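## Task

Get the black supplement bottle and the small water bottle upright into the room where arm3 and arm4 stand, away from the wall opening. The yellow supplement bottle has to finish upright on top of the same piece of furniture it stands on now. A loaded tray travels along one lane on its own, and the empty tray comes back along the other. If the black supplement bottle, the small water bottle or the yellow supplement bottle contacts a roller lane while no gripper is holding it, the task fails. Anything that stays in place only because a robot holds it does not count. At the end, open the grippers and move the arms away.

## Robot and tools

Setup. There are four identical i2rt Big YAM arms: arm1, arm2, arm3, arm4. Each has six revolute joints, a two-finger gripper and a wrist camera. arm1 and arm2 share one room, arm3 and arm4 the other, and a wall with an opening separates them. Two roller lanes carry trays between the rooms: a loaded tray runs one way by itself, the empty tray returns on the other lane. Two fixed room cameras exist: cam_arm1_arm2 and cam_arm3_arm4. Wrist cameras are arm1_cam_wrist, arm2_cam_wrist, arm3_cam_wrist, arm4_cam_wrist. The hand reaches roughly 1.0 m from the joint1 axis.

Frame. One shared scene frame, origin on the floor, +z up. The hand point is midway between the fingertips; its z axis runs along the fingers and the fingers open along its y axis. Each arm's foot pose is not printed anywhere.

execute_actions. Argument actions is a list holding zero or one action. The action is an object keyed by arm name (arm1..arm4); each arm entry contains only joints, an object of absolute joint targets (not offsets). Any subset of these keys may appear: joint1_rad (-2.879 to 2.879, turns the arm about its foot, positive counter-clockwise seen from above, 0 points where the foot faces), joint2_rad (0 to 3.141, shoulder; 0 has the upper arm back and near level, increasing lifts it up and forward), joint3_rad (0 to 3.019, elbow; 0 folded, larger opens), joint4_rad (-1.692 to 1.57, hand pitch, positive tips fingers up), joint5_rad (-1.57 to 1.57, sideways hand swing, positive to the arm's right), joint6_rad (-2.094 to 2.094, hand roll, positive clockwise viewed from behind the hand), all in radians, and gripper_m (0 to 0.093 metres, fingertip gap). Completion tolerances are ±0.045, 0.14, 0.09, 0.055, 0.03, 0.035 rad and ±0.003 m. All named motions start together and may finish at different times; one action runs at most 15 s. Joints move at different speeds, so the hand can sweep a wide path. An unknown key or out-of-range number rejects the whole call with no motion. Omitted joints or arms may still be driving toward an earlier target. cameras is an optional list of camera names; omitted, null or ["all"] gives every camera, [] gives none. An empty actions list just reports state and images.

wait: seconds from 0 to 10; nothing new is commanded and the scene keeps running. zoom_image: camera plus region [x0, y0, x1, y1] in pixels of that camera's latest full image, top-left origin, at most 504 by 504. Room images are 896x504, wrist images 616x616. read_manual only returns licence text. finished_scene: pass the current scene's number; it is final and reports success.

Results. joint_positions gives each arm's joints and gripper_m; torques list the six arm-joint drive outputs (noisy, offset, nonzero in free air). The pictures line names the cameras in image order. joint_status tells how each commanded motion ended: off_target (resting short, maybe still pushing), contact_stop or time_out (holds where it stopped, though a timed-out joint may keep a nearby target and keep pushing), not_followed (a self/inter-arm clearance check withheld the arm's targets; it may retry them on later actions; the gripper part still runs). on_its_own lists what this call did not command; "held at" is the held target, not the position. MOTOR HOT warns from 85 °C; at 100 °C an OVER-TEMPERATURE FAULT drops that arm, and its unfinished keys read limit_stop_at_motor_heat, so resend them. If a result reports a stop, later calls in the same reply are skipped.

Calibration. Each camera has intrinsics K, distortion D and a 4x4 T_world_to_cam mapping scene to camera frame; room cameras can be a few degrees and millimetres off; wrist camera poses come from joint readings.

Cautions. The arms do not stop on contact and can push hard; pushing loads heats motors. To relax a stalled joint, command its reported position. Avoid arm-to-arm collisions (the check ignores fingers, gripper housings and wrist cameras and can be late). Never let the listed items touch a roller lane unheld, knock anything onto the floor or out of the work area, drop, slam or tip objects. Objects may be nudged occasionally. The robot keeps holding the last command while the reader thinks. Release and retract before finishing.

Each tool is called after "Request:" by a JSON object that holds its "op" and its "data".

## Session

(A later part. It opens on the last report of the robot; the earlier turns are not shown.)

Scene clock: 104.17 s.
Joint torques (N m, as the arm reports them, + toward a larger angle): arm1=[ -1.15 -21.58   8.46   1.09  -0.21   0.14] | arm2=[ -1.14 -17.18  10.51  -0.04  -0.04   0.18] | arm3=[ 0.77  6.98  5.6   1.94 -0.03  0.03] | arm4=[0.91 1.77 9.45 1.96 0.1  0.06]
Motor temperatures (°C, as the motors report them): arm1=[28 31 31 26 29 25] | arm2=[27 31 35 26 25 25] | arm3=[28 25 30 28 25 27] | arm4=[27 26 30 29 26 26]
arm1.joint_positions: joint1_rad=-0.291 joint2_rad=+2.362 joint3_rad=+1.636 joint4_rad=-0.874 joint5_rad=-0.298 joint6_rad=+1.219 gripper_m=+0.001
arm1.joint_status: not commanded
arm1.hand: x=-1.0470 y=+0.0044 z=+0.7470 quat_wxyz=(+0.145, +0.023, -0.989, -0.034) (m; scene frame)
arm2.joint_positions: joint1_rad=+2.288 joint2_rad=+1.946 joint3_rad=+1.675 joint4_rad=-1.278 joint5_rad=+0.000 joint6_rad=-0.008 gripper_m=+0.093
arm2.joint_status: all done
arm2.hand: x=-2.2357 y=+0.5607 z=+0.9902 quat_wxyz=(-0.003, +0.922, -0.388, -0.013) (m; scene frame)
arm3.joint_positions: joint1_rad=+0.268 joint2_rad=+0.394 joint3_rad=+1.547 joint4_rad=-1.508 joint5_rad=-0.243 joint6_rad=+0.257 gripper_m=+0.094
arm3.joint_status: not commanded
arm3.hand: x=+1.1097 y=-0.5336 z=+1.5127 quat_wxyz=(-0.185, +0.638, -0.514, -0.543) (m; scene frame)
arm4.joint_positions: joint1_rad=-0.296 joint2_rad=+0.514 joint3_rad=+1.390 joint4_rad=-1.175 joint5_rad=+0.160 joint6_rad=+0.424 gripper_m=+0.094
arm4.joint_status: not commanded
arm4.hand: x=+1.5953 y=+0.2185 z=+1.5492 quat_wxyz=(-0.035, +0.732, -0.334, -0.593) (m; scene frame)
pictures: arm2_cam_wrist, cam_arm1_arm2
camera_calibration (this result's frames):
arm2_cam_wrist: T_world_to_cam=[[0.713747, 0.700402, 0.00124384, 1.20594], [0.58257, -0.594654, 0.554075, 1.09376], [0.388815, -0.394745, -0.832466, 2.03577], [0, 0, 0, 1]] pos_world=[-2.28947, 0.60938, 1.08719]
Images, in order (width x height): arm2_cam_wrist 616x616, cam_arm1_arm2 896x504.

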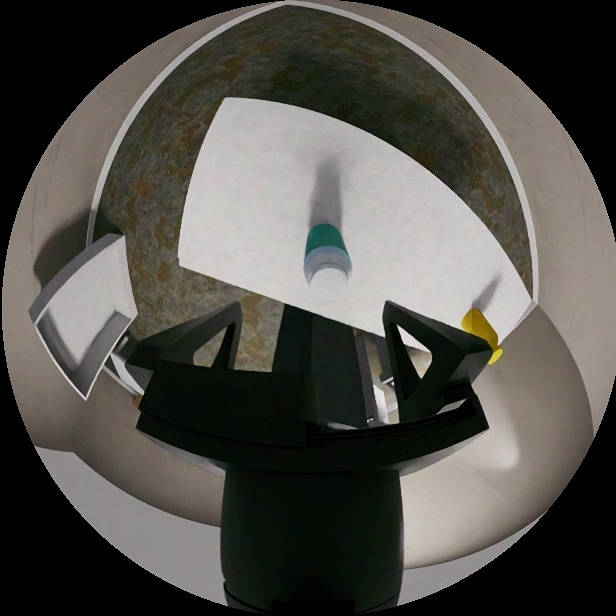

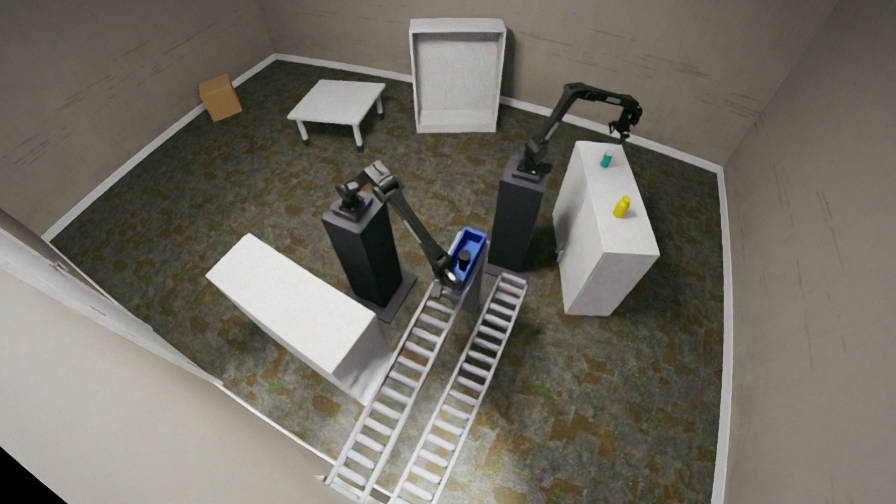

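Request:
{"op": "execute_actions", "data": {"actions": [{"arm2":{"joints":{"joint1_rad":2.255,"joint2_rad":2.055,"joint3_rad":1.475,"joint4_rad":-0.96}}}], "cameras": ["arm2_cam_wrist"]}}

Request:
{"op": "execute_actions", "data": {"actions": [{"arm2":{"joints":{"gripper_m":0.02}}}], "cameras": ["arm2_cam_wrist"]}}

Scene clock: 109.93 s.
Joint torques (N m, as the arm reports them, + toward a larger angle): arm1=[ -1.17 -21.5    8.43   1.08  -0.21   0.15] | arm2=[ -1.47 -16.91   8.47   1.42  -0.02   0.18] | arm3=[ 0.76  7.08  5.56  1.99 -0.04  0.03] | arm4=[0.23 1.57 9.34 2.08 0.05 0.  ]
Motor temperatures (°C, as the motors report them): arm1=[28 31 31 26 29 25] | arm2=[27 31 34 26 25 25] | arm3=[28 25 30 28 25 27] | arm4=[27 26 30 29 26 26]
arm1.joint_positions: joint1_rad=-0.291 joint2_rad=+2.362 joint3_rad=+1.636 joint4_rad=-0.874 joint5_rad=-0.298 joint6_rad=+1.219 gripper_m=+0.001
arm1.joint_status: not commanded
arm1.hand: x=-1.0470 y=+0.0044 z=+0.7470 quat_wxyz=(+0.145, +0.023, -0.989, -0.034) (m; scene frame)
arm2.joint_positions: joint1_rad=+2.264 joint2_rad=+2.048 joint3_rad=+1.479 joint4_rad=-0.977 joint5_rad=-0.002 joint6_rad=-0.007 gripper_m=+0.093
arm2.joint_status: all done
arm2.hand: x=-2.2171 y=+0.5600 z=+0.8639 quat_wxyz=(-0.002, +0.917, -0.399, -0.014) (m; scene frame)
arm3.joint_positions: joint1_rad=+0.268 joint2_rad=+0.394 joint3_rad=+1.547 joint4_rad=-1.508 joint5_rad=-0.243 joint6_rad=+0.257 gripper_m=+0.094
arm3.joint_status: not commanded
arm3.hand: x=+1.1097 y=-0.5336 z=+1.5127 quat_wxyz=(-0.185, +0.638, -0.514, -0.543) (m; scene frame)
arm4.joint_positions: joint1_rad=-0.296 joint2_rad=+0.514 joint3_rad=+1.390 joint4_rad=-1.175 joint5_rad=+0.160 joint6_rad=+0.424 gripper_m=+0.094
arm4.joint_status: not commanded
arm4.hand: x=+1.5953 y=+0.2185 z=+1.5492 quat_wxyz=(-0.035, +0.732, -0.334, -0.593) (m; scene frame)
pictures: arm2_cam_wrist
camera_calibration (this result's frames):
arm2_cam_wrist: T_world_to_cam=[[0.730611, 0.682794, -0.000364993, 1.24195], [0.569087, -0.608645, 0.552894, 1.13145], [0.37729, -0.404158, -0.833252, 1.90347], [0, 0, 0, 1]] pos_world=[-2.26943, 0.609963, 0.960946]
Images, in order (width x height): arm2_cam_wrist 616x616.

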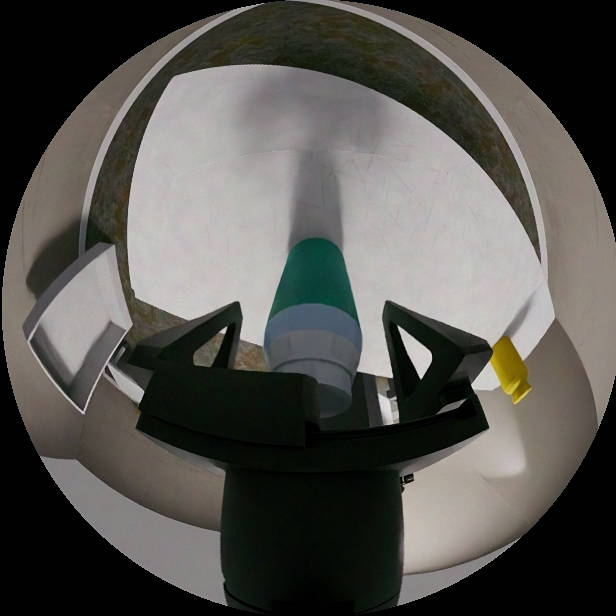

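Scene clock: 110.60 s.
Joint torques (N m, as the arm reports them, + toward a larger angle): arm1=[ -1.23 -21.56   8.4    1.12  -0.21   0.15] | arm2=[ -1.45 -15.77   8.56   1.43  -0.06   0.17] | arm3=[ 0.89  7.02  5.58  1.96 -0.03  0.02] | arm4=[0.69 1.4  9.46 2.13 0.02 0.1 ]
Motor temperatures (°C, as the motors report them): arm1=[28 31 31 26 29 25] | arm2=[27 31 34 26 25 25] | arm3=[28 25 30 28 25 27] | arm4=[27 26 30 29 26 26]
arm1.joint_positions: joint1_rad=-0.291 joint2_rad=+2.362 joint3_rad=+1.636 joint4_rad=-0.874 joint5_rad=-0.298 joint6_rad=+1.219 gripper_m=+0.001
arm1.joint_status: not commanded
arm1.hand: x=-1.0470 y=+0.0044 z=+0.7470 quat_wxyz=(+0.145, +0.023, -0.989, -0.034) (m; scene frame)
arm2.joint_positions: joint1_rad=+2.264 joint2_rad=+2.048 joint3_rad=+1.479 joint4_rad=-0.975 joint5_rad=+0.000 joint6_rad=-0.006 gripper_m=+0.052
arm2.joint_status: gripper_m off_target (ended at +0.052, target +0.020)
arm2.hand: x=-2.2172 y=+0.5605 z=+0.8639 quat_wxyz=(-0.003, +0.917, -0.399, -0.014) (m; scene frame)
arm3.joint_positions: joint1_rad=+0.268 joint2_rad=+0.394 joint3_rad=+1.547 joint4_rad=-1.508 joint5_rad=-0.243 joint6_rad=+0.257 gripper_m=+0.094
arm3.joint_status: not commanded
arm3.hand: x=+1.1097 y=-0.5336 z=+1.5127 quat_wxyz=(-0.185, +0.638, -0.514, -0.543) (m; scene frame)
arm4.joint_positions: joint1_rad=-0.296 joint2_rad=+0.514 joint3_rad=+1.390 joint4_rad=-1.175 joint5_rad=+0.160 joint6_rad=+0.424 gripper_m=+0.094
arm4.joint_status: not commanded
arm4.hand: x=+1.5953 y=+0.2185 z=+1.5492 quat_wxyz=(-0.035, +0.732, -0.334, -0.593) (m; scene frame)
pictures: arm2_cam_wrist
camera_calibration (this result's frames):
arm2_cam_wrist: T_world_to_cam=[[0.731167, 0.682197, 0.00115469, 1.24193], [0.568689, -0.610444, 0.551318, 1.13332], [0.376812, -0.402449, -0.834294, 1.90262], [0, 0, 0, 1]] pos_world=[-2.2695, 0.610294, 0.961087]
Images, in order (width x height): arm2_cam_wrist 616x616.

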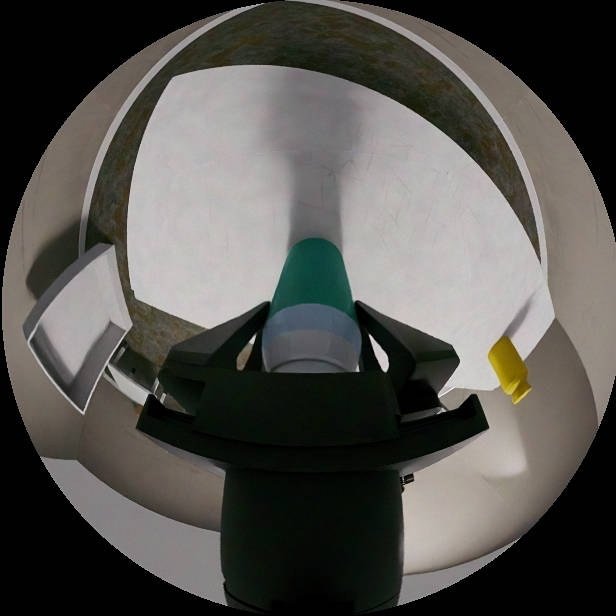

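Off-centre and high; regrip lower.

Request:
{"op": "execute_actions", "data": {"actions": [{"arm2":{"joints":{"gripper_m":0.075}}}], "cameras": []}}

Request:
{"op": "execute_actions", "data": {"actions": [{"arm2":{"joints":{"joint3_rad":1.435}}}], "cameras": []}}

Request:
{"op": "execute_actions", "data": {"actions": [{"arm2":{"joints":{"gripper_m":0.02}}}], "cameras": ["arm2_cam_wrist"]}}

Scene clock: 115.03 s.
Joint torques (N m, as the arm reports them, + toward a larger angle): arm1=[ -1.36 -21.57   8.45   1.11  -0.22   0.15] | arm2=[ -1.74 -16.07   8.36   1.23  -0.09   0.17] | arm3=[ 0.8   7.11  5.6   1.98 -0.03  0.02] | arm4=[-0.17  1.53  9.2   2.17  0.07  0.08]
Motor temperatures (°C, as the motors report them): arm1=[28 31 31 26 29 25] | arm2=[27 31 34 26 25 25] | arm3=[28 25 30 28 25 27] | arm4=[27 26 30 29 26 26]
arm1.joint_positions: joint1_rad=-0.291 joint2_rad=+2.362 joint3_rad=+1.636 joint4_rad=-0.874 joint5_rad=-0.298 joint6_rad=+1.219 gripper_m=+0.001
arm1.joint_status: not commanded
arm1.hand: x=-1.0470 y=+0.0044 z=+0.7470 quat_wxyz=(+0.145, +0.023, -0.989, -0.034) (m; scene frame)
arm2.joint_positions: joint1_rad=+2.264 joint2_rad=+2.048 joint3_rad=+1.479 joint4_rad=-0.975 joint5_rad=+0.000 joint6_rad=-0.006 gripper_m=+0.075
arm2.joint_status: all done
arm2.hand: x=-2.2172 y=+0.5605 z=+0.8639 quat_wxyz=(-0.003, +0.917, -0.399, -0.014) (m; scene frame)
arm3.joint_positions: joint1_rad=+0.268 joint2_rad=+0.394 joint3_rad=+1.547 joint4_rad=-1.508 joint5_rad=-0.243 joint6_rad=+0.257 gripper_m=+0.094
arm3.joint_status: not commanded
arm3.hand: x=+1.1097 y=-0.5336 z=+1.5127 quat_wxyz=(-0.185, +0.638, -0.514, -0.543) (m; scene frame)
arm4.joint_positions: joint1_rad=-0.296 joint2_rad=+0.514 joint3_rad=+1.390 joint4_rad=-1.175 joint5_rad=+0.160 joint6_rad=+0.424 gripper_m=+0.094
arm4.joint_status: not commanded
arm4.hand: x=+1.5953 y=+0.2185 z=+1.5492 quat_wxyz=(-0.035, +0.732, -0.334, -0.593) (m; scene frame)
pictures: none
No camera images: the call's "cameras" was empty. Leave "cameras" out to get every camera's image.

Scene clock: 115.77 s.
Joint torques (N m, as the arm reports them, + toward a larger angle): arm1=[ -1.32 -21.61   8.44   1.11  -0.21   0.15] | arm2=[ -1.3  -15.64   7.67   0.95  -0.04   0.17] | arm3=[ 0.7   7.09  5.58  1.97 -0.04  0.02] | arm4=[0.15 1.41 9.46 2.   0.   0.1 ]
Motor temperatures (°C, as the motors report them): arm1=[28 31 31 26 29 25] | arm2=[27 31 34 26 25 25] | arm3=[28 25 30 28 25 27] | arm4=[27 26 30 29 26 26]
arm1.joint_positions: joint1_rad=-0.291 joint2_rad=+2.362 joint3_rad=+1.636 joint4_rad=-0.874 joint5_rad=-0.298 joint6_rad=+1.219 gripper_m=+0.001
arm1.joint_status: not commanded
arm1.hand: x=-1.0470 y=+0.0044 z=+0.7470 quat_wxyz=(+0.145, +0.023, -0.989, -0.034) (m; scene frame)
arm2.joint_positions: joint1_rad=+2.264 joint2_rad=+2.047 joint3_rad=+1.444 joint4_rad=-0.973 joint5_rad=+0.000 joint6_rad=-0.006 gripper_m=+0.075
arm2.joint_status: all done
arm2.hand: x=-2.2070 y=+0.5495 z=+0.8536 quat_wxyz=(+0.002, +0.917, -0.399, +0.000) (m; scene frame)
arm3.joint_positions: joint1_rad=+0.268 joint2_rad=+0.394 joint3_rad=+1.547 joint4_rad=-1.508 joint5_rad=-0.243 joint6_rad=+0.257 gripper_m=+0.094
arm3.joint_status: not commanded
arm3.hand: x=+1.1097 y=-0.5336 z=+1.5127 quat_wxyz=(-0.185, +0.638, -0.514, -0.543) (m; scene frame)
arm4.joint_positions: joint1_rad=-0.296 joint2_rad=+0.514 joint3_rad=+1.390 joint4_rad=-1.175 joint5_rad=+0.160 joint6_rad=+0.424 gripper_m=+0.094
arm4.joint_status: not commanded
arm4.hand: x=+1.5953 y=+0.2185 z=+1.5492 quat_wxyz=(-0.035, +0.732, -0.334, -0.593) (m; scene frame)
pictures: none
No camera images: the call's "cameras" was empty. Leave "cameras" out to get every camera's image.

Scene clock: 116.37 s.
Joint torques (N m, as the arm reports them, + toward a larger angle): arm1=[ -1.32 -21.45   8.42   1.07  -0.21   0.15] | arm2=[ -1.24 -15.96   7.71   1.19  -0.05   0.19] | arm3=[ 0.81  6.89  5.59  2.   -0.03  0.02] | arm4=[0.94 1.67 9.35 2.1  0.01 0.08]
Motor temperatures (°C, as the motors report them): arm1=[28 31 31 26 29 25] | arm2=[27 31 34 26 25 25] | arm3=[28 25 30 28 25 27] | arm4=[27 26 30 29 26 26]
arm1.joint_positions: joint1_rad=-0.291 joint2_rad=+2.362 joint3_rad=+1.636 joint4_rad=-0.874 joint5_rad=-0.298 joint6_rad=+1.219 gripper_m=+0.001
arm1.joint_status: not commanded
arm1.hand: x=-1.0470 y=+0.0044 z=+0.7470 quat_wxyz=(+0.145, +0.023, -0.989, -0.034) (m; scene frame)
arm2.joint_positions: joint1_rad=+2.264 joint2_rad=+2.047 joint3_rad=+1.443 joint4_rad=-0.972 joint5_rad=+0.000 joint6_rad=-0.006 gripper_m=+0.051
arm2.joint_status: gripper_m off_target (ended at +0.051, target +0.020)
arm2.hand: x=-2.2071 y=+0.5494 z=+0.8534 quat_wxyz=(+0.003, +0.917, -0.399, +0.000) (m; scene frame)
arm3.joint_positions: joint1_rad=+0.268 joint2_rad=+0.394 joint3_rad=+1.547 joint4_rad=-1.508 joint5_rad=-0.243 joint6_rad=+0.257 gripper_m=+0.094
arm3.joint_status: not commanded
arm3.hand: x=+1.1097 y=-0.5336 z=+1.5127 quat_wxyz=(-0.185, +0.638, -0.514, -0.543) (m; scene frame)
arm4.joint_positions: joint1_rad=-0.296 joint2_rad=+0.514 joint3_rad=+1.390 joint4_rad=-1.175 joint5_rad=+0.160 joint6_rad=+0.424 gripper_m=+0.094
arm4.joint_status: not commanded
arm4.hand: x=+1.5953 y=+0.2185 z=+1.5492 quat_wxyz=(-0.035, +0.732, -0.334, -0.593) (m; scene frame)
pictures: arm2_cam_wrist
camera_calibration (this result's frames):
arm2_cam_wrist: T_world_to_cam=[[0.731302, 0.682054, 0.000909289, 1.2427], [0.556912, -0.597892, 0.576519, 1.07215], [0.393761, -0.421103, -0.817083, 1.91858], [0, 0, 0, 1]] pos_world=[-2.26134, 0.601359, 0.948399]
Images, in order (width x height): arm2_cam_wrist 616x616.

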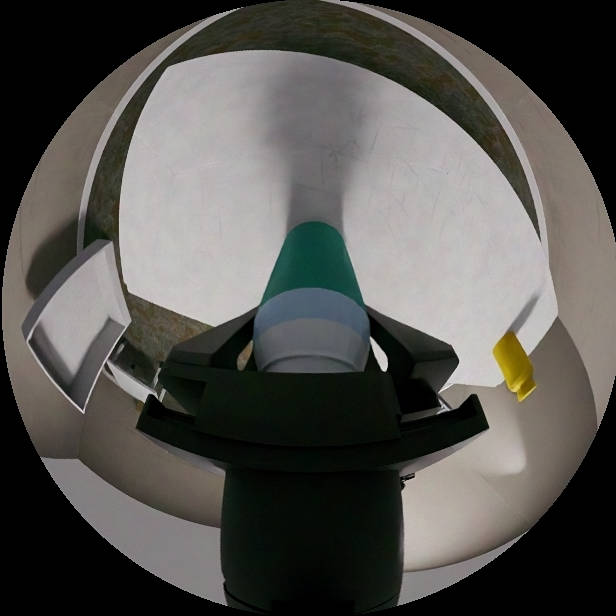

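Request:
{"op": "execute_actions", "data": {"actions": [{"arm2":{"joints":{"joint2_rad":1.75,"joint3_rad":1.65,"joint4_rad":-1.45}}}], "cameras": []}}

Request:
{"op": "execute_actions", "data": {"actions": [{"arm2":{"joints":{"joint1_rad":-0.285,"joint6_rad":-1.79}}}], "cameras": []}}

Request:
{"op": "execute_actions", "data": {"actions": [{"arm2":{"joints":{"joint2_rad":1.94,"joint3_rad":1.56,"joint4_rad":-1.15}}}], "cameras": ["arm2_cam_wrist"]}}

Request:
{"op": "execute_actions", "data": {"actions": [{"arm2":{"joints":{"joint2_rad":2.115,"joint3_rad":1.48,"joint4_rad":-0.94}}}], "cameras": ["arm2_cam_wrist"]}}

Scene clock: 122.80 s.
Joint torques (N m, as the arm reports them, + toward a larger angle): arm1=[ -1.4  -21.39   8.44   1.11  -0.21   0.16] | arm2=[ -1.8  -16.04  12.47  -0.03  -0.05   0.15] | arm3=[ 0.7   6.96  5.57  1.97 -0.03  0.03] | arm4=[0.92 1.81 9.47 2.26 0.02 0.06]
Motor temperatures (°C, as the motors report them): arm1=[28 31 31 26 29 25] | arm2=[27 31 34 26 25 25] | arm3=[28 25 30 28 25 27] | arm4=[27 26 31 29 26 26]
arm1.joint_positions: joint1_rad=-0.291 joint2_rad=+2.362 joint3_rad=+1.636 joint4_rad=-0.874 joint5_rad=-0.298 joint6_rad=+1.219 gripper_m=+0.001
arm1.joint_status: not commanded
arm1.hand: x=-1.0470 y=+0.0044 z=+0.7470 quat_wxyz=(+0.145, +0.023, -0.989, -0.034) (m; scene frame)
arm2.joint_positions: joint1_rad=+2.264 joint2_rad=+1.771 joint3_rad=+1.624 joint4_rad=-1.436 joint5_rad=+0.000 joint6_rad=-0.006 gripper_m=+0.051
arm2.joint_status: all done
arm2.hand: x=-2.1851 y=+0.5271 z=+1.0661 quat_wxyz=(+0.004, +0.917, -0.399, +0.003) (m; scene frame)
arm3.joint_positions: joint1_rad=+0.268 joint2_rad=+0.394 joint3_rad=+1.547 joint4_rad=-1.508 joint5_rad=-0.243 joint6_rad=+0.257 gripper_m=+0.094
arm3.joint_status: not commanded
arm3.hand: x=+1.1097 y=-0.5336 z=+1.5127 quat_wxyz=(-0.185, +0.638, -0.514, -0.543) (m; scene frame)
arm4.joint_positions: joint1_rad=-0.296 joint2_rad=+0.514 joint3_rad=+1.390 joint4_rad=-1.175 joint5_rad=+0.160 joint6_rad=+0.424 gripper_m=+0.094
arm4.joint_status: not commanded
arm4.hand: x=+1.5953 y=+0.2185 z=+1.5492 quat_wxyz=(-0.035, +0.732, -0.334, -0.593) (m; scene frame)
pictures: none
No camera images: the call's "cameras" was empty. Leave "cameras" out to get every camera's image.

Scene clock: 125.13 s.
Joint torques (N m, as the arm reports them, + toward a larger angle): arm1=[ -1.27 -21.62   8.4    1.09  -0.22   0.16] | arm2=[  0.21 -16.25  12.48  -0.18  -0.24   0.  ] | arm3=[ 0.79  6.95  5.57  1.96 -0.03  0.02] | arm4=[0.75 1.74 9.38 1.92 0.05 0.08]
Motor temperatures (°C, as the motors report them): arm1=[28 31 31 26 29 25] | arm2=[27 31 34 26 25 25] | arm3=[28 25 30 28 25 27] | arm4=[27 26 31 29 26 26]
arm1.joint_positions: joint1_rad=-0.291 joint2_rad=+2.362 joint3_rad=+1.636 joint4_rad=-0.874 joint5_rad=-0.298 joint6_rad=+1.219 gripper_m=+0.001
arm1.joint_status: not commanded
arm1.hand: x=-1.0470 y=+0.0044 z=+0.7470 quat_wxyz=(+0.145, +0.023, -0.989, -0.034) (m; scene frame)
arm2.joint_positions: joint1_rad=-0.290 joint2_rad=+1.771 joint3_rad=+1.624 joint4_rad=-1.436 joint5_rad=+0.003 joint6_rad=-1.782 gripper_m=+0.051
arm2.joint_status: all done
arm2.hand: x=-1.2985 y=+0.0008 z=+1.0615 quat_wxyz=(+0.007, +0.696, -0.718, -0.006) (m; scene frame)
arm3.joint_positions: joint1_rad=+0.268 joint2_rad=+0.394 joint3_rad=+1.547 joint4_rad=-1.508 joint5_rad=-0.243 joint6_rad=+0.257 gripper_m=+0.094
arm3.joint_status: not commanded
arm3.hand: x=+1.1097 y=-0.5336 z=+1.5127 quat_wxyz=(-0.185, +0.638, -0.514, -0.543) (m; scene frame)
arm4.joint_positions: joint1_rad=-0.296 joint2_rad=+0.514 joint3_rad=+1.390 joint4_rad=-1.175 joint5_rad=+0.160 joint6_rad=+0.424 gripper_m=+0.094
arm4.joint_status: not commanded
arm4.hand: x=+1.5953 y=+0.2185 z=+1.5492 quat_wxyz=(-0.035, +0.732, -0.334, -0.593) (m; scene frame)
pictures: none
No camera images: the call's "cameras" was empty. Leave "cameras" out to get every camera's image.

Scene clock: 126.37 s.
Joint torques (N m, as the arm reports them, + toward a larger angle): arm1=[ -1.24 -21.41   8.47   1.09  -0.21   0.15] | arm2=[ -0.57 -19.09  11.29   1.01  -0.26   0.  ] | arm3=[ 0.76  7.07  5.6   1.98 -0.04  0.02] | arm4=[ 0.71  1.29  9.29  2.05  0.02 -0.01]
Motor temperatures (°C, as the motors report them): arm1=[28 31 31 26 29 25] | arm2=[27 31 34 26 25 25] | arm3=[28 25 30 28 25 27] | arm4=[27 26 31 29 26 26]
arm1.joint_positions: joint1_rad=-0.291 joint2_rad=+2.362 joint3_rad=+1.636 joint4_rad=-0.874 joint5_rad=-0.298 joint6_rad=+1.219 gripper_m=+0.001
arm1.joint_status: not commanded
arm1.hand: x=-1.0470 y=+0.0044 z=+0.7470 quat_wxyz=(+0.145, +0.023, -0.989, -0.034) (m; scene frame)
arm2.joint_positions: joint1_rad=-0.290 joint2_rad=+1.978 joint3_rad=+1.536 joint4_rad=-1.164 joint5_rad=+0.003 joint6_rad=-1.783 gripper_m=+0.051
arm2.joint_status: all done
arm2.hand: x=-1.2679 y=-0.0070 z=+0.9176 quat_wxyz=(+0.013, +0.697, -0.717, -0.016) (m; scene frame)
arm3.joint_positions: joint1_rad=+0.268 joint2_rad=+0.394 joint3_rad=+1.547 joint4_rad=-1.508 joint5_rad=-0.243 joint6_rad=+0.257 gripper_m=+0.094
arm3.joint_status: not commanded
arm3.hand: x=+1.1097 y=-0.5336 z=+1.5127 quat_wxyz=(-0.185, +0.638, -0.514, -0.543) (m; scene frame)
arm4.joint_positions: joint1_rad=-0.296 joint2_rad=+0.514 joint3_rad=+1.390 joint4_rad=-1.175 joint5_rad=+0.160 joint6_rad=+0.424 gripper_m=+0.094
arm4.joint_status: not commanded
arm4.hand: x=+1.5953 y=+0.2185 z=+1.5492 quat_wxyz=(-0.035, +0.732, -0.334, -0.593) (m; scene frame)
pictures: arm2_cam_wrist
camera_calibration (this result's frames):
arm2_cam_wrist: T_world_to_cam=[[0.99905, -0.0271954, -0.0340513, 1.30196], [-0.00280446, -0.819881, 0.572527, -0.528135], [-0.0434881, -0.571887, -0.819179, 0.813355], [0, 0, 0, 1]] pos_world=[-1.26683, 0.0675464, 1.01299]
Images, in order (width x height): arm2_cam_wrist 616x616.

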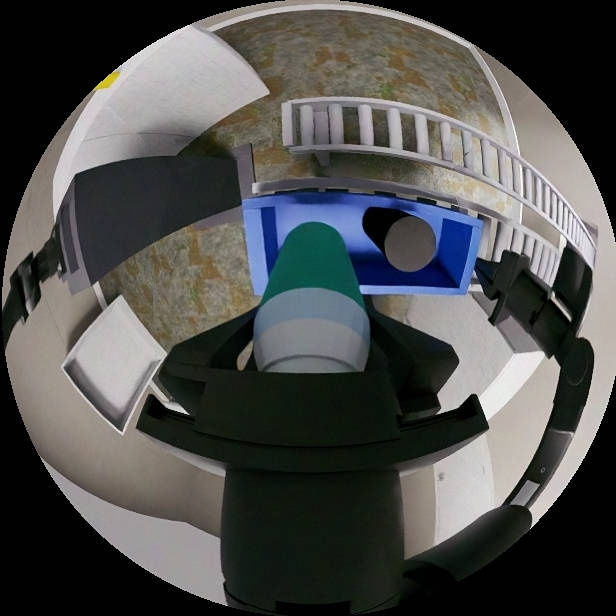

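Scene clock: 127.63 s.
Joint torques (N m, as the arm reports them, + toward a larger angle): arm1=[ -1.24 -21.3    8.43   1.08  -0.22   0.15] | arm2=[ -0.34 -19.33   8.91   0.98  -0.11   0.01] | arm3=[ 0.73  6.98  5.57  1.97 -0.03  0.01] | arm4=[0.7  1.73 9.33 2.01 0.11 0.05]
Motor temperatures (°C, as the motors report them): arm1=[28 31 31 26 29 25] | arm2=[27 31 34 26 25 25] | arm3=[28 25 30 28 25 27] | arm4=[27 26 31 29 26 26]
arm1.joint_positions: joint1_rad=-0.291 joint2_rad=+2.362 joint3_rad=+1.636 joint4_rad=-0.874 joint5_rad=-0.298 joint6_rad=+1.219 gripper_m=+0.001
arm1.joint_status: not commanded
arm1.hand: x=-1.0470 y=+0.0044 z=+0.7470 quat_wxyz=(+0.145, +0.023, -0.989, -0.034) (m; scene frame)
arm2.joint_positions: joint1_rad=-0.290 joint2_rad=+2.148 joint3_rad=+1.467 joint4_rad=-0.953 joint5_rad=-0.002 joint6_rad=-1.783 gripper_m=+0.051
arm2.joint_status: all done
arm2.hand: x=-1.2724 y=-0.0052 z=+0.8000 quat_wxyz=(+0.019, +0.697, -0.716, -0.029) (m; scene frame)
arm3.joint_positions: joint1_rad=+0.268 joint2_rad=+0.394 joint3_rad=+1.547 joint4_rad=-1.508 joint5_rad=-0.243 joint6_rad=+0.257 gripper_m=+0.094
arm3.joint_status: not commanded
arm3.hand: x=+1.1097 y=-0.5336 z=+1.5127 quat_wxyz=(-0.185, +0.638, -0.514, -0.543) (m; scene frame)
arm4.joint_positions: joint1_rad=-0.296 joint2_rad=+0.514 joint3_rad=+1.390 joint4_rad=-1.175 joint5_rad=+0.160 joint6_rad=+0.424 gripper_m=+0.094
arm4.joint_status: not commanded
arm4.hand: x=+1.5953 y=+0.2185 z=+1.5492 quat_wxyz=(-0.035, +0.732, -0.334, -0.593) (m; scene frame)
pictures: arm2_cam_wrist
camera_calibration (this result's frames):
arm2_cam_wrist: T_world_to_cam=[[0.997826, -0.0258396, -0.0606285, 1.32219], [0.0128222, -0.826242, 0.563169, -0.431976], [-0.0646458, -0.562722, -0.824115, 0.694951], [0, 0, 0, 1]] pos_world=[-1.26885, 0.0683118, 0.896157]
Images, in order (width x height): arm2_cam_wrist 616x616.

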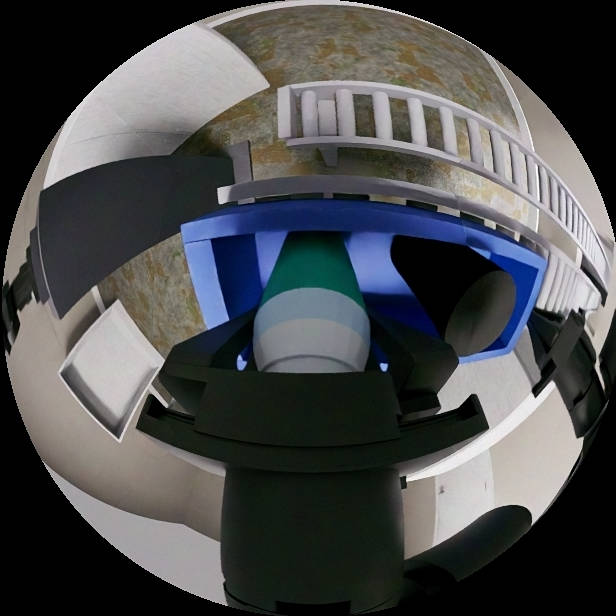

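Request:
{"op": "execute_actions", "data": {"actions": [{"arm2":{"joints":{"gripper_m":0.07}}}], "cameras": []}}

Request:
{"op": "execute_actions", "data": {"actions": [{"arm2":{"joints":{"joint2_rad":1.9,"joint3_rad":1.56,"joint4_rad":-1.22}}}], "cameras": ["arm2_cam_wrist"]}}

Request:
{"op": "execute_actions", "data": {"actions": [{"arm1":{"joints":{"joint1_rad":-0.6,"joint2_rad":1.7}},"arm2":{"joints":{"joint2_rad":1.3,"joint1_rad":0.2}}}], "cameras": ["cam_arm1_arm2"]}}

Request:
{"op": "wait", "data": {"seconds": 10}}

Scene clock: 133.17 s.
Joint torques (N m, as the arm reports them, + toward a larger angle): arm1=[ -1.32 -21.45   8.43   1.1   -0.21   0.15] | arm2=[  0.   -18.82   8.91   0.93  -0.09   0.01] | arm3=[ 0.8   7.01  5.59  1.99 -0.04  0.02] | arm4=[0.53 1.66 9.27 2.27 0.03 0.03]
Motor temperatures (°C, as the motors report them): arm1=[28 32 31 26 29 25] | arm2=[27 31 34 26 25 25] | arm3=[28 25 30 28 25 27] | arm4=[27 26 31 29 26 26]
arm1.joint_positions: joint1_rad=-0.291 joint2_rad=+2.362 joint3_rad=+1.636 joint4_rad=-0.874 joint5_rad=-0.298 joint6_rad=+1.219 gripper_m=+0.001
arm1.joint_status: not commanded
arm1.hand: x=-1.0470 y=+0.0044 z=+0.7470 quat_wxyz=(+0.145, +0.023, -0.989, -0.034) (m; scene frame)
arm2.joint_positions: joint1_rad=-0.290 joint2_rad=+2.141 joint3_rad=+1.467 joint4_rad=-0.953 joint5_rad=-0.002 joint6_rad=-1.783 gripper_m=+0.070
arm2.joint_status: all done
arm2.hand: x=-1.2709 y=-0.0056 z=+0.8042 quat_wxyz=(+0.016, +0.697, -0.717, -0.025) (m; scene frame)
arm3.joint_positions: joint1_rad=+0.268 joint2_rad=+0.394 joint3_rad=+1.547 joint4_rad=-1.508 joint5_rad=-0.243 joint6_rad=+0.257 gripper_m=+0.094
arm3.joint_status: not commanded
arm3.hand: x=+1.1097 y=-0.5336 z=+1.5127 quat_wxyz=(-0.185, +0.638, -0.514, -0.543) (m; scene frame)
arm4.joint_positions: joint1_rad=-0.296 joint2_rad=+0.514 joint3_rad=+1.390 joint4_rad=-1.175 joint5_rad=+0.160 joint6_rad=+0.424 gripper_m=+0.094
arm4.joint_status: not commanded
arm4.hand: x=+1.5953 y=+0.2185 z=+1.5492 quat_wxyz=(-0.035, +0.732, -0.334, -0.593) (m; scene frame)
pictures: none
No camera images: the call's "cameras" was empty. Leave "cameras" out to get every camera's image.

Scene clock: 134.43 s.
Joint torques (N m, as the arm reports them, + toward a larger angle): arm1=[ -1.07 -21.4    8.43   1.06  -0.22   0.15] | arm2=[  0.05 -15.21  11.8   -0.29  -0.1    0.02] | arm3=[ 0.79  7.05  5.58  1.97 -0.04  0.02] | arm4=[0.14 1.84 9.33 2.23 0.   0.08]
Motor temperatures (°C, as the motors report them): arm1=[28 32 31 26 29 25] | arm2=[27 31 34 26 25 25] | arm3=[28 25 30 28 25 27] | arm4=[27 26 31 29 26 26]
arm1.joint_positions: joint1_rad=-0.291 joint2_rad=+2.362 joint3_rad=+1.636 joint4_rad=-0.874 joint5_rad=-0.298 joint6_rad=+1.219 gripper_m=+0.001
arm1.joint_status: not commanded
arm1.hand: x=-1.0470 y=+0.0044 z=+0.7470 quat_wxyz=(+0.145, +0.023, -0.989, -0.034) (m; scene frame)
arm2.joint_positions: joint1_rad=-0.290 joint2_rad=+1.893 joint3_rad=+1.534 joint4_rad=-1.204 joint5_rad=-0.002 joint6_rad=-1.783 gripper_m=+0.070
arm2.joint_status: all done
arm2.hand: x=-1.2726 y=-0.0047 z=+0.9633 quat_wxyz=(+0.000, +0.697, -0.717, +0.001) (m; scene frame)
arm3.joint_positions: joint1_rad=+0.268 joint2_rad=+0.394 joint3_rad=+1.547 joint4_rad=-1.508 joint5_rad=-0.243 joint6_rad=+0.257 gripper_m=+0.094
arm3.joint_status: not commanded
arm3.hand: x=+1.1097 y=-0.5336 z=+1.5127 quat_wxyz=(-0.185, +0.638, -0.514, -0.543) (m; scene frame)
arm4.joint_positions: joint1_rad=-0.296 joint2_rad=+0.514 joint3_rad=+1.390 joint4_rad=-1.175 joint5_rad=+0.160 joint6_rad=+0.424 gripper_m=+0.094
arm4.joint_status: not commanded
arm4.hand: x=+1.5953 y=+0.2185 z=+1.5492 quat_wxyz=(-0.035, +0.732, -0.334, -0.593) (m; scene frame)
pictures: arm2_cam_wrist
camera_calibration (this result's frames):
arm2_cam_wrist: T_world_to_cam=[[0.999628, -0.0261096, 0.00791996, 1.26855], [-0.0258993, -0.816717, 0.576456, -0.585572], [-0.00858265, -0.576447, -0.81709, 0.894254], [0, 0, 0, 1]] pos_world=[-1.27557, 0.0703648, 1.0582]
Images, in order (width x height): arm2_cam_wrist 616x616.

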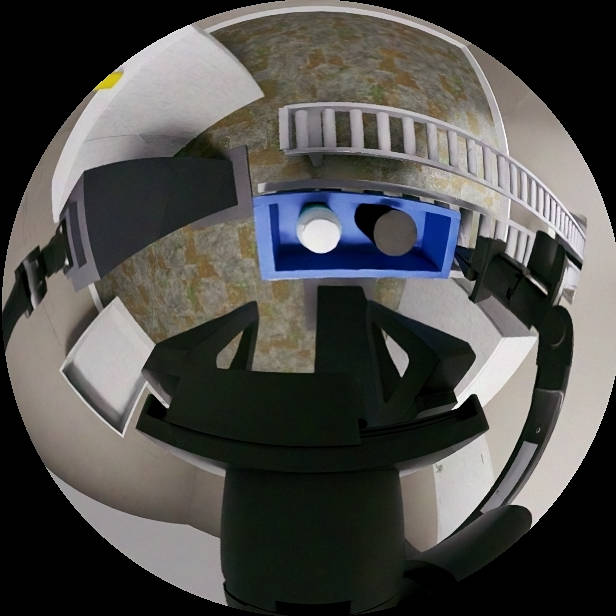

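Scene clock: 136.17 s.
Joint torques (N m, as the arm reports them, + toward a larger angle): arm1=[ -2.06 -17.21  11.88   2.12  -0.13   0.1 ] | arm2=[ -1.94 -10.05  13.44   0.96   0.     0.09] | arm3=[ 0.82  6.96  5.55  1.99 -0.04  0.02] | arm4=[ 0.    2.25  9.43  2.14 -0.02  0.12]
Motor temperatures (°C, as the motors report them): arm1=[28 32 31 26 29 25] | arm2=[27 31 34 26 25 25] | arm3=[28 25 30 28 25 27] | arm4=[27 26 31 29 26 26]
arm1.joint_positions: joint1_rad=-0.592 joint2_rad=+1.700 joint3_rad=+1.636 joint4_rad=-0.868 joint5_rad=-0.300 joint6_rad=+1.219 gripper_m=+0.001
arm1.joint_status: all done
arm1.hand: x=-0.8495 y=-0.0268 z=+1.1717 quat_wxyz=(-0.016, -0.071, -0.937, -0.341) (m; scene frame)
arm2.joint_positions: joint1_rad=+0.213 joint2_rad=+1.306 joint3_rad=+1.534 joint4_rad=-1.205 joint5_rad=-0.003 joint6_rad=-1.783 gripper_m=+0.070
arm2.joint_status: all done
arm2.hand: x=-1.3393 y=+0.2598 z=+1.2715 quat_wxyz=(-0.211, +0.817, -0.498, +0.198) (m; scene frame)
arm3.joint_positions: joint1_rad=+0.268 joint2_rad=+0.394 joint3_rad=+1.547 joint4_rad=-1.508 joint5_rad=-0.243 joint6_rad=+0.257 gripper_m=+0.094
arm3.joint_status: not commanded
arm3.hand: x=+1.1097 y=-0.5336 z=+1.5127 quat_wxyz=(-0.185, +0.638, -0.514, -0.543) (m; scene frame)
arm4.joint_positions: joint1_rad=-0.296 joint2_rad=+0.514 joint3_rad=+1.390 joint4_rad=-1.175 joint5_rad=+0.160 joint6_rad=+0.424 gripper_m=+0.094
arm4.joint_status: not commanded
arm4.hand: x=+1.5953 y=+0.2185 z=+1.5492 quat_wxyz=(-0.035, +0.732, -0.334, -0.593) (m; scene frame)
pictures: cam_arm1_arm2
Images, in order (width x height): cam_arm1_arm2 896x504.

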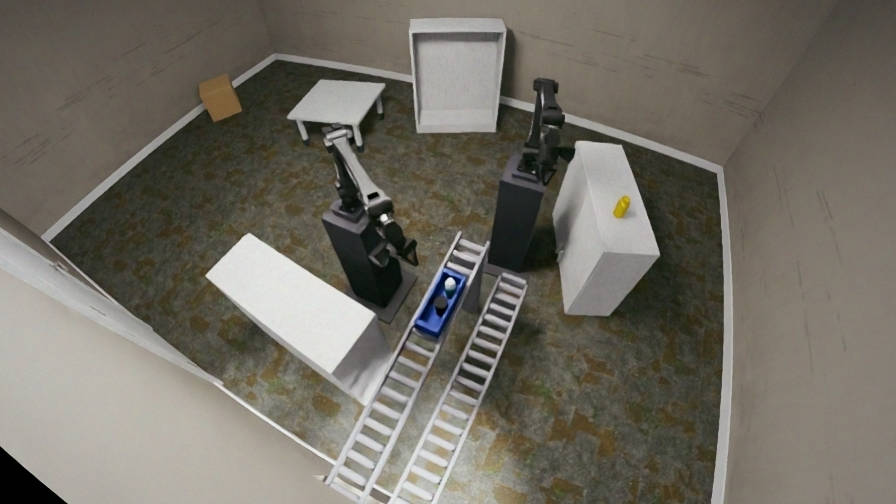

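Scene clock: 146.17 s.
Joint torques (N m, as the arm reports them, + toward a larger angle): arm1=[ -1.94 -17.38  11.83   2.1   -0.12   0.1 ] | arm2=[-1.94 -9.82 13.64  1.   -0.05  0.07] | arm3=[ 0.79  7.02  5.57  1.95 -0.03  0.02] | arm4=[ 0.5   2.27  9.19  2.06  0.06 -0.04]
Motor temperatures (°C, as the motors report them): arm1=[28 31 33 26 29 25] | arm2=[27 30 36 26 25 25] | arm3=[28 25 30 28 25 27] | arm4=[27 26 31 29 26 26]
arm1.joint_positions: joint1_rad=-0.592 joint2_rad=+1.700 joint3_rad=+1.636 joint4_rad=-0.868 joint5_rad=-0.300 joint6_rad=+1.219 gripper_m=+0.001
arm1.joint_status: all done
arm1.hand: x=-0.8495 y=-0.0268 z=+1.1717 quat_wxyz=(-0.016, -0.071, -0.937, -0.341) (m; scene frame)
arm2.joint_positions: joint1_rad=+0.214 joint2_rad=+1.306 joint3_rad=+1.534 joint4_rad=-1.205 joint5_rad=-0.003 joint6_rad=-1.783 gripper_m=+0.070
arm2.joint_status: all done
arm2.hand: x=-1.3393 y=+0.2600 z=+1.2715 quat_wxyz=(-0.211, +0.817, -0.498, +0.198) (m; scene frame)
arm3.joint_positions: joint1_rad=+0.268 joint2_rad=+0.394 joint3_rad=+1.547 joint4_rad=-1.508 joint5_rad=-0.243 joint6_rad=+0.257 gripper_m=+0.094
arm3.joint_status: not commanded
arm3.hand: x=+1.1097 y=-0.5336 z=+1.5127 quat_wxyz=(-0.185, +0.638, -0.514, -0.543) (m; scene frame)
arm4.joint_positions: joint1_rad=-0.296 joint2_rad=+0.514 joint3_rad=+1.390 joint4_rad=-1.175 joint5_rad=+0.160 joint6_rad=+0.424 gripper_m=+0.094
arm4.joint_status: not commanded
arm4.hand: x=+1.5953 y=+0.2185 z=+1.5492 quat_wxyz=(-0.035, +0.732, -0.334, -0.593) (m; scene frame)
wait: 10.00 s; at rest by 0.27 s
pictures: arm1_cam_wrist, arm2_cam_wrist, arm3_cam_wrist, arm4_cam_wrist, cam_arm1_arm2, cam_arm3_arm4
camera_calibration (this result's frames):
arm1_cam_wrist: T_world_to_cam=[[-0.116506, -0.762015, -0.636992, 0.626011], [-0.847069, -0.258625, 0.464314, -1.2704], [-0.518557, 0.593672, -0.615348, 0.421555], [0, 0, 0, 1]] pos_world=[-0.784584, -0.101793, 1.24803]
arm2_cam_wrist: T_world_to_cam=[[0.726234, 0.415554, 0.547631, 0.172497], [0.0387623, -0.8201, 0.570905, -0.454237], [0.686354, -0.393383, -0.611693, 1.92012], [0, 0, 0, 1]] pos_world=[-1.42555, 0.311141, 1.33938]
Images, in order (width x height): arm1_cam_wrist 616x616, arm2_cam_wrist 616x616, arm3_cam_wrist 616x616, arm4_cam_wrist 616x616, cam_arm1_arm2 896x504, cam_arm3_arm4 896x504.

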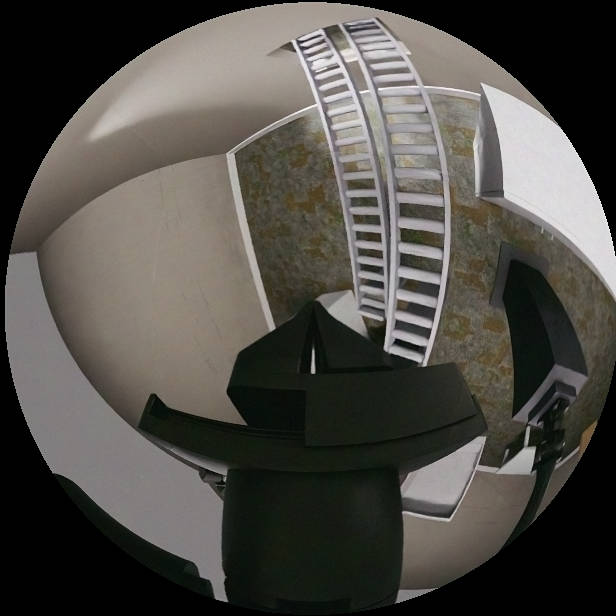

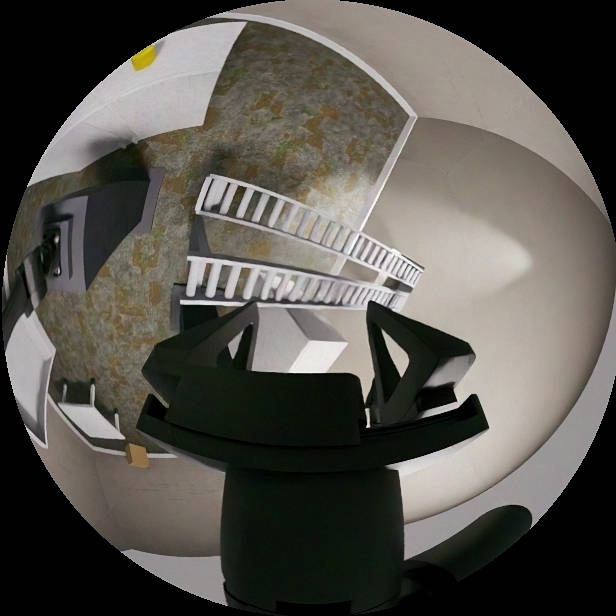

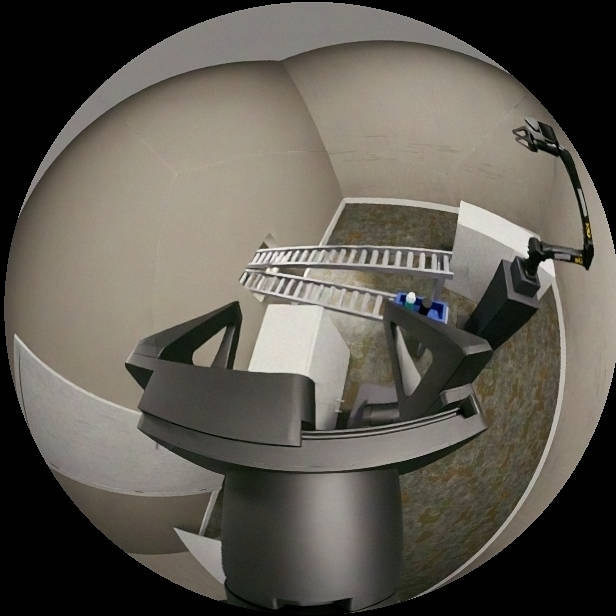

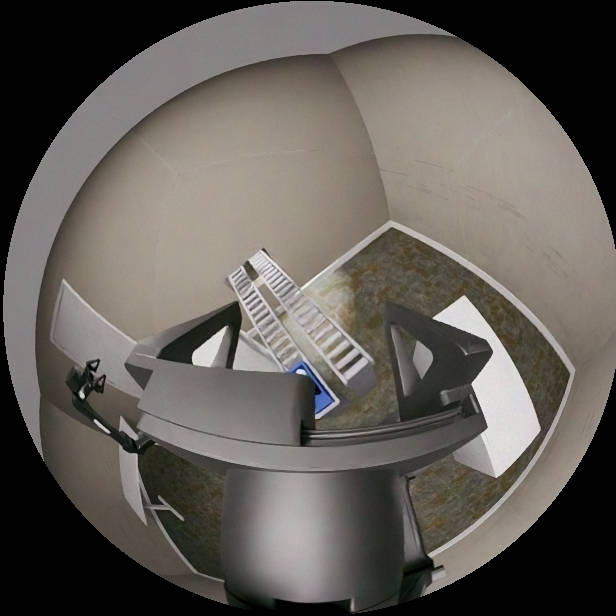

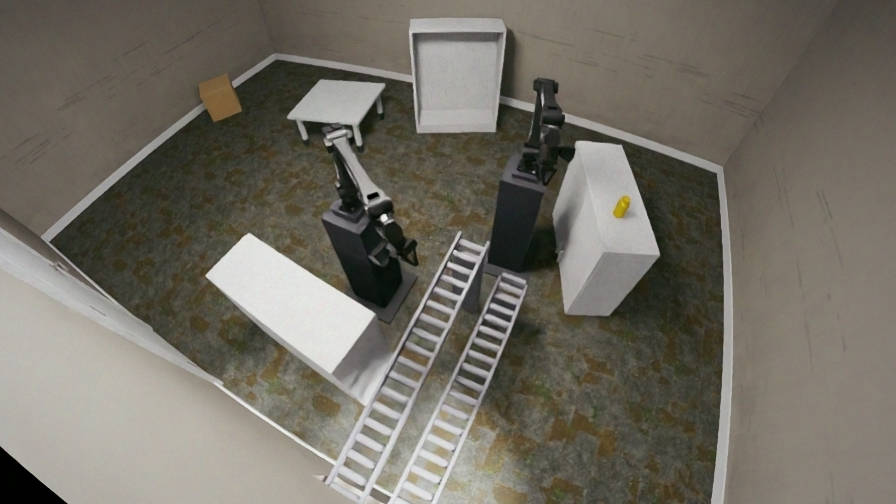

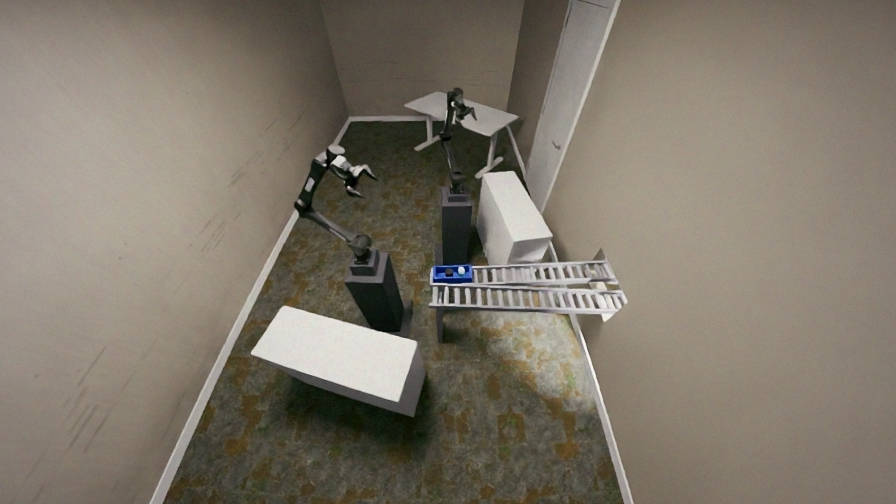

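Request:
{"op": "execute_actions", "data": {"actions": [], "cameras": ["arm3_cam_wrist"]}}

Request:
{"op": "zoom_image", "data": {"camera": "arm3_cam_wrist", "region": [370,270,470,340]}}

Scene clock: 148.37 s.
Joint torques (N m, as the arm reports them, + toward a larger angle): arm1=[ -1.94 -17.44  11.83   2.13  -0.12   0.1 ] | arm2=[-1.98 -9.67 13.64  0.92 -0.04  0.08] | arm3=[ 0.82  6.98  5.59  2.   -0.03  0.03] | arm4=[0.13 1.38 9.38 2.19 0.07 0.02]
Motor temperatures (°C, as the motors report them): arm1=[28 31 33 26 29 25] | arm2=[27 30 36 26 25 25] | arm3=[28 25 30 28 25 27] | arm4=[27 26 31 29 26 26]
arm1.joint_positions: joint1_rad=-0.592 joint2_rad=+1.700 joint3_rad=+1.636 joint4_rad=-0.868 joint5_rad=-0.300 joint6_rad=+1.219 gripper_m=+0.001
arm1.joint_status: all done
arm1.hand: x=-0.8495 y=-0.0268 z=+1.1717 quat_wxyz=(-0.016, -0.071, -0.937, -0.341) (m; scene frame)
arm2.joint_positions: joint1_rad=+0.214 joint2_rad=+1.306 joint3_rad=+1.534 joint4_rad=-1.205 joint5_rad=-0.003 joint6_rad=-1.783 gripper_m=+0.070
arm2.joint_status: all done
arm2.hand: x=-1.3393 y=+0.2600 z=+1.2715 quat_wxyz=(-0.211, +0.817, -0.498, +0.198) (m; scene frame)
arm3.joint_positions: joint1_rad=+0.268 joint2_rad=+0.394 joint3_rad=+1.547 joint4_rad=-1.508 joint5_rad=-0.243 joint6_rad=+0.257 gripper_m=+0.094
arm3.joint_status: not commanded
arm3.hand: x=+1.1097 y=-0.5336 z=+1.5127 quat_wxyz=(-0.185, +0.638, -0.514, -0.543) (m; scene frame)
arm4.joint_positions: joint1_rad=-0.296 joint2_rad=+0.514 joint3_rad=+1.390 joint4_rad=-1.175 joint5_rad=+0.160 joint6_rad=+0.424 gripper_m=+0.094
arm4.joint_status: not commanded
arm4.hand: x=+1.5953 y=+0.2185 z=+1.5492 quat_wxyz=(-0.035, +0.732, -0.334, -0.593) (m; scene frame)
pictures: arm3_cam_wrist
Images, in order (width x height): arm3_cam_wrist 616x616.

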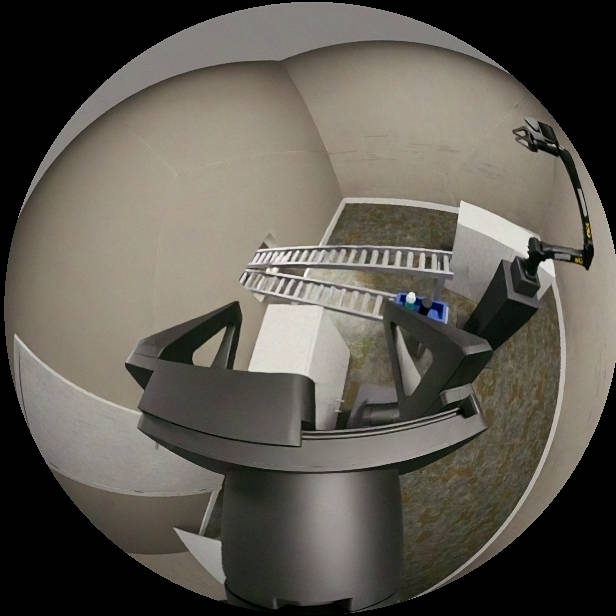

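Region (370, 270, 470, 340) of arm3_cam_wrist's 616x616 image, scaled by 5.040, with more detail than that image has; it fills the top 353 rows of this view, and the rest is white.

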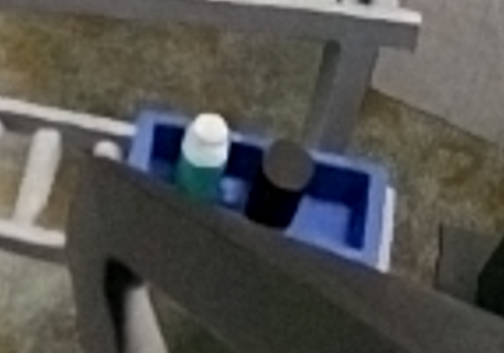

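Request:
{"op": "finished_scene", "data": {"scene": 1}}

The scene is finished: the task was done.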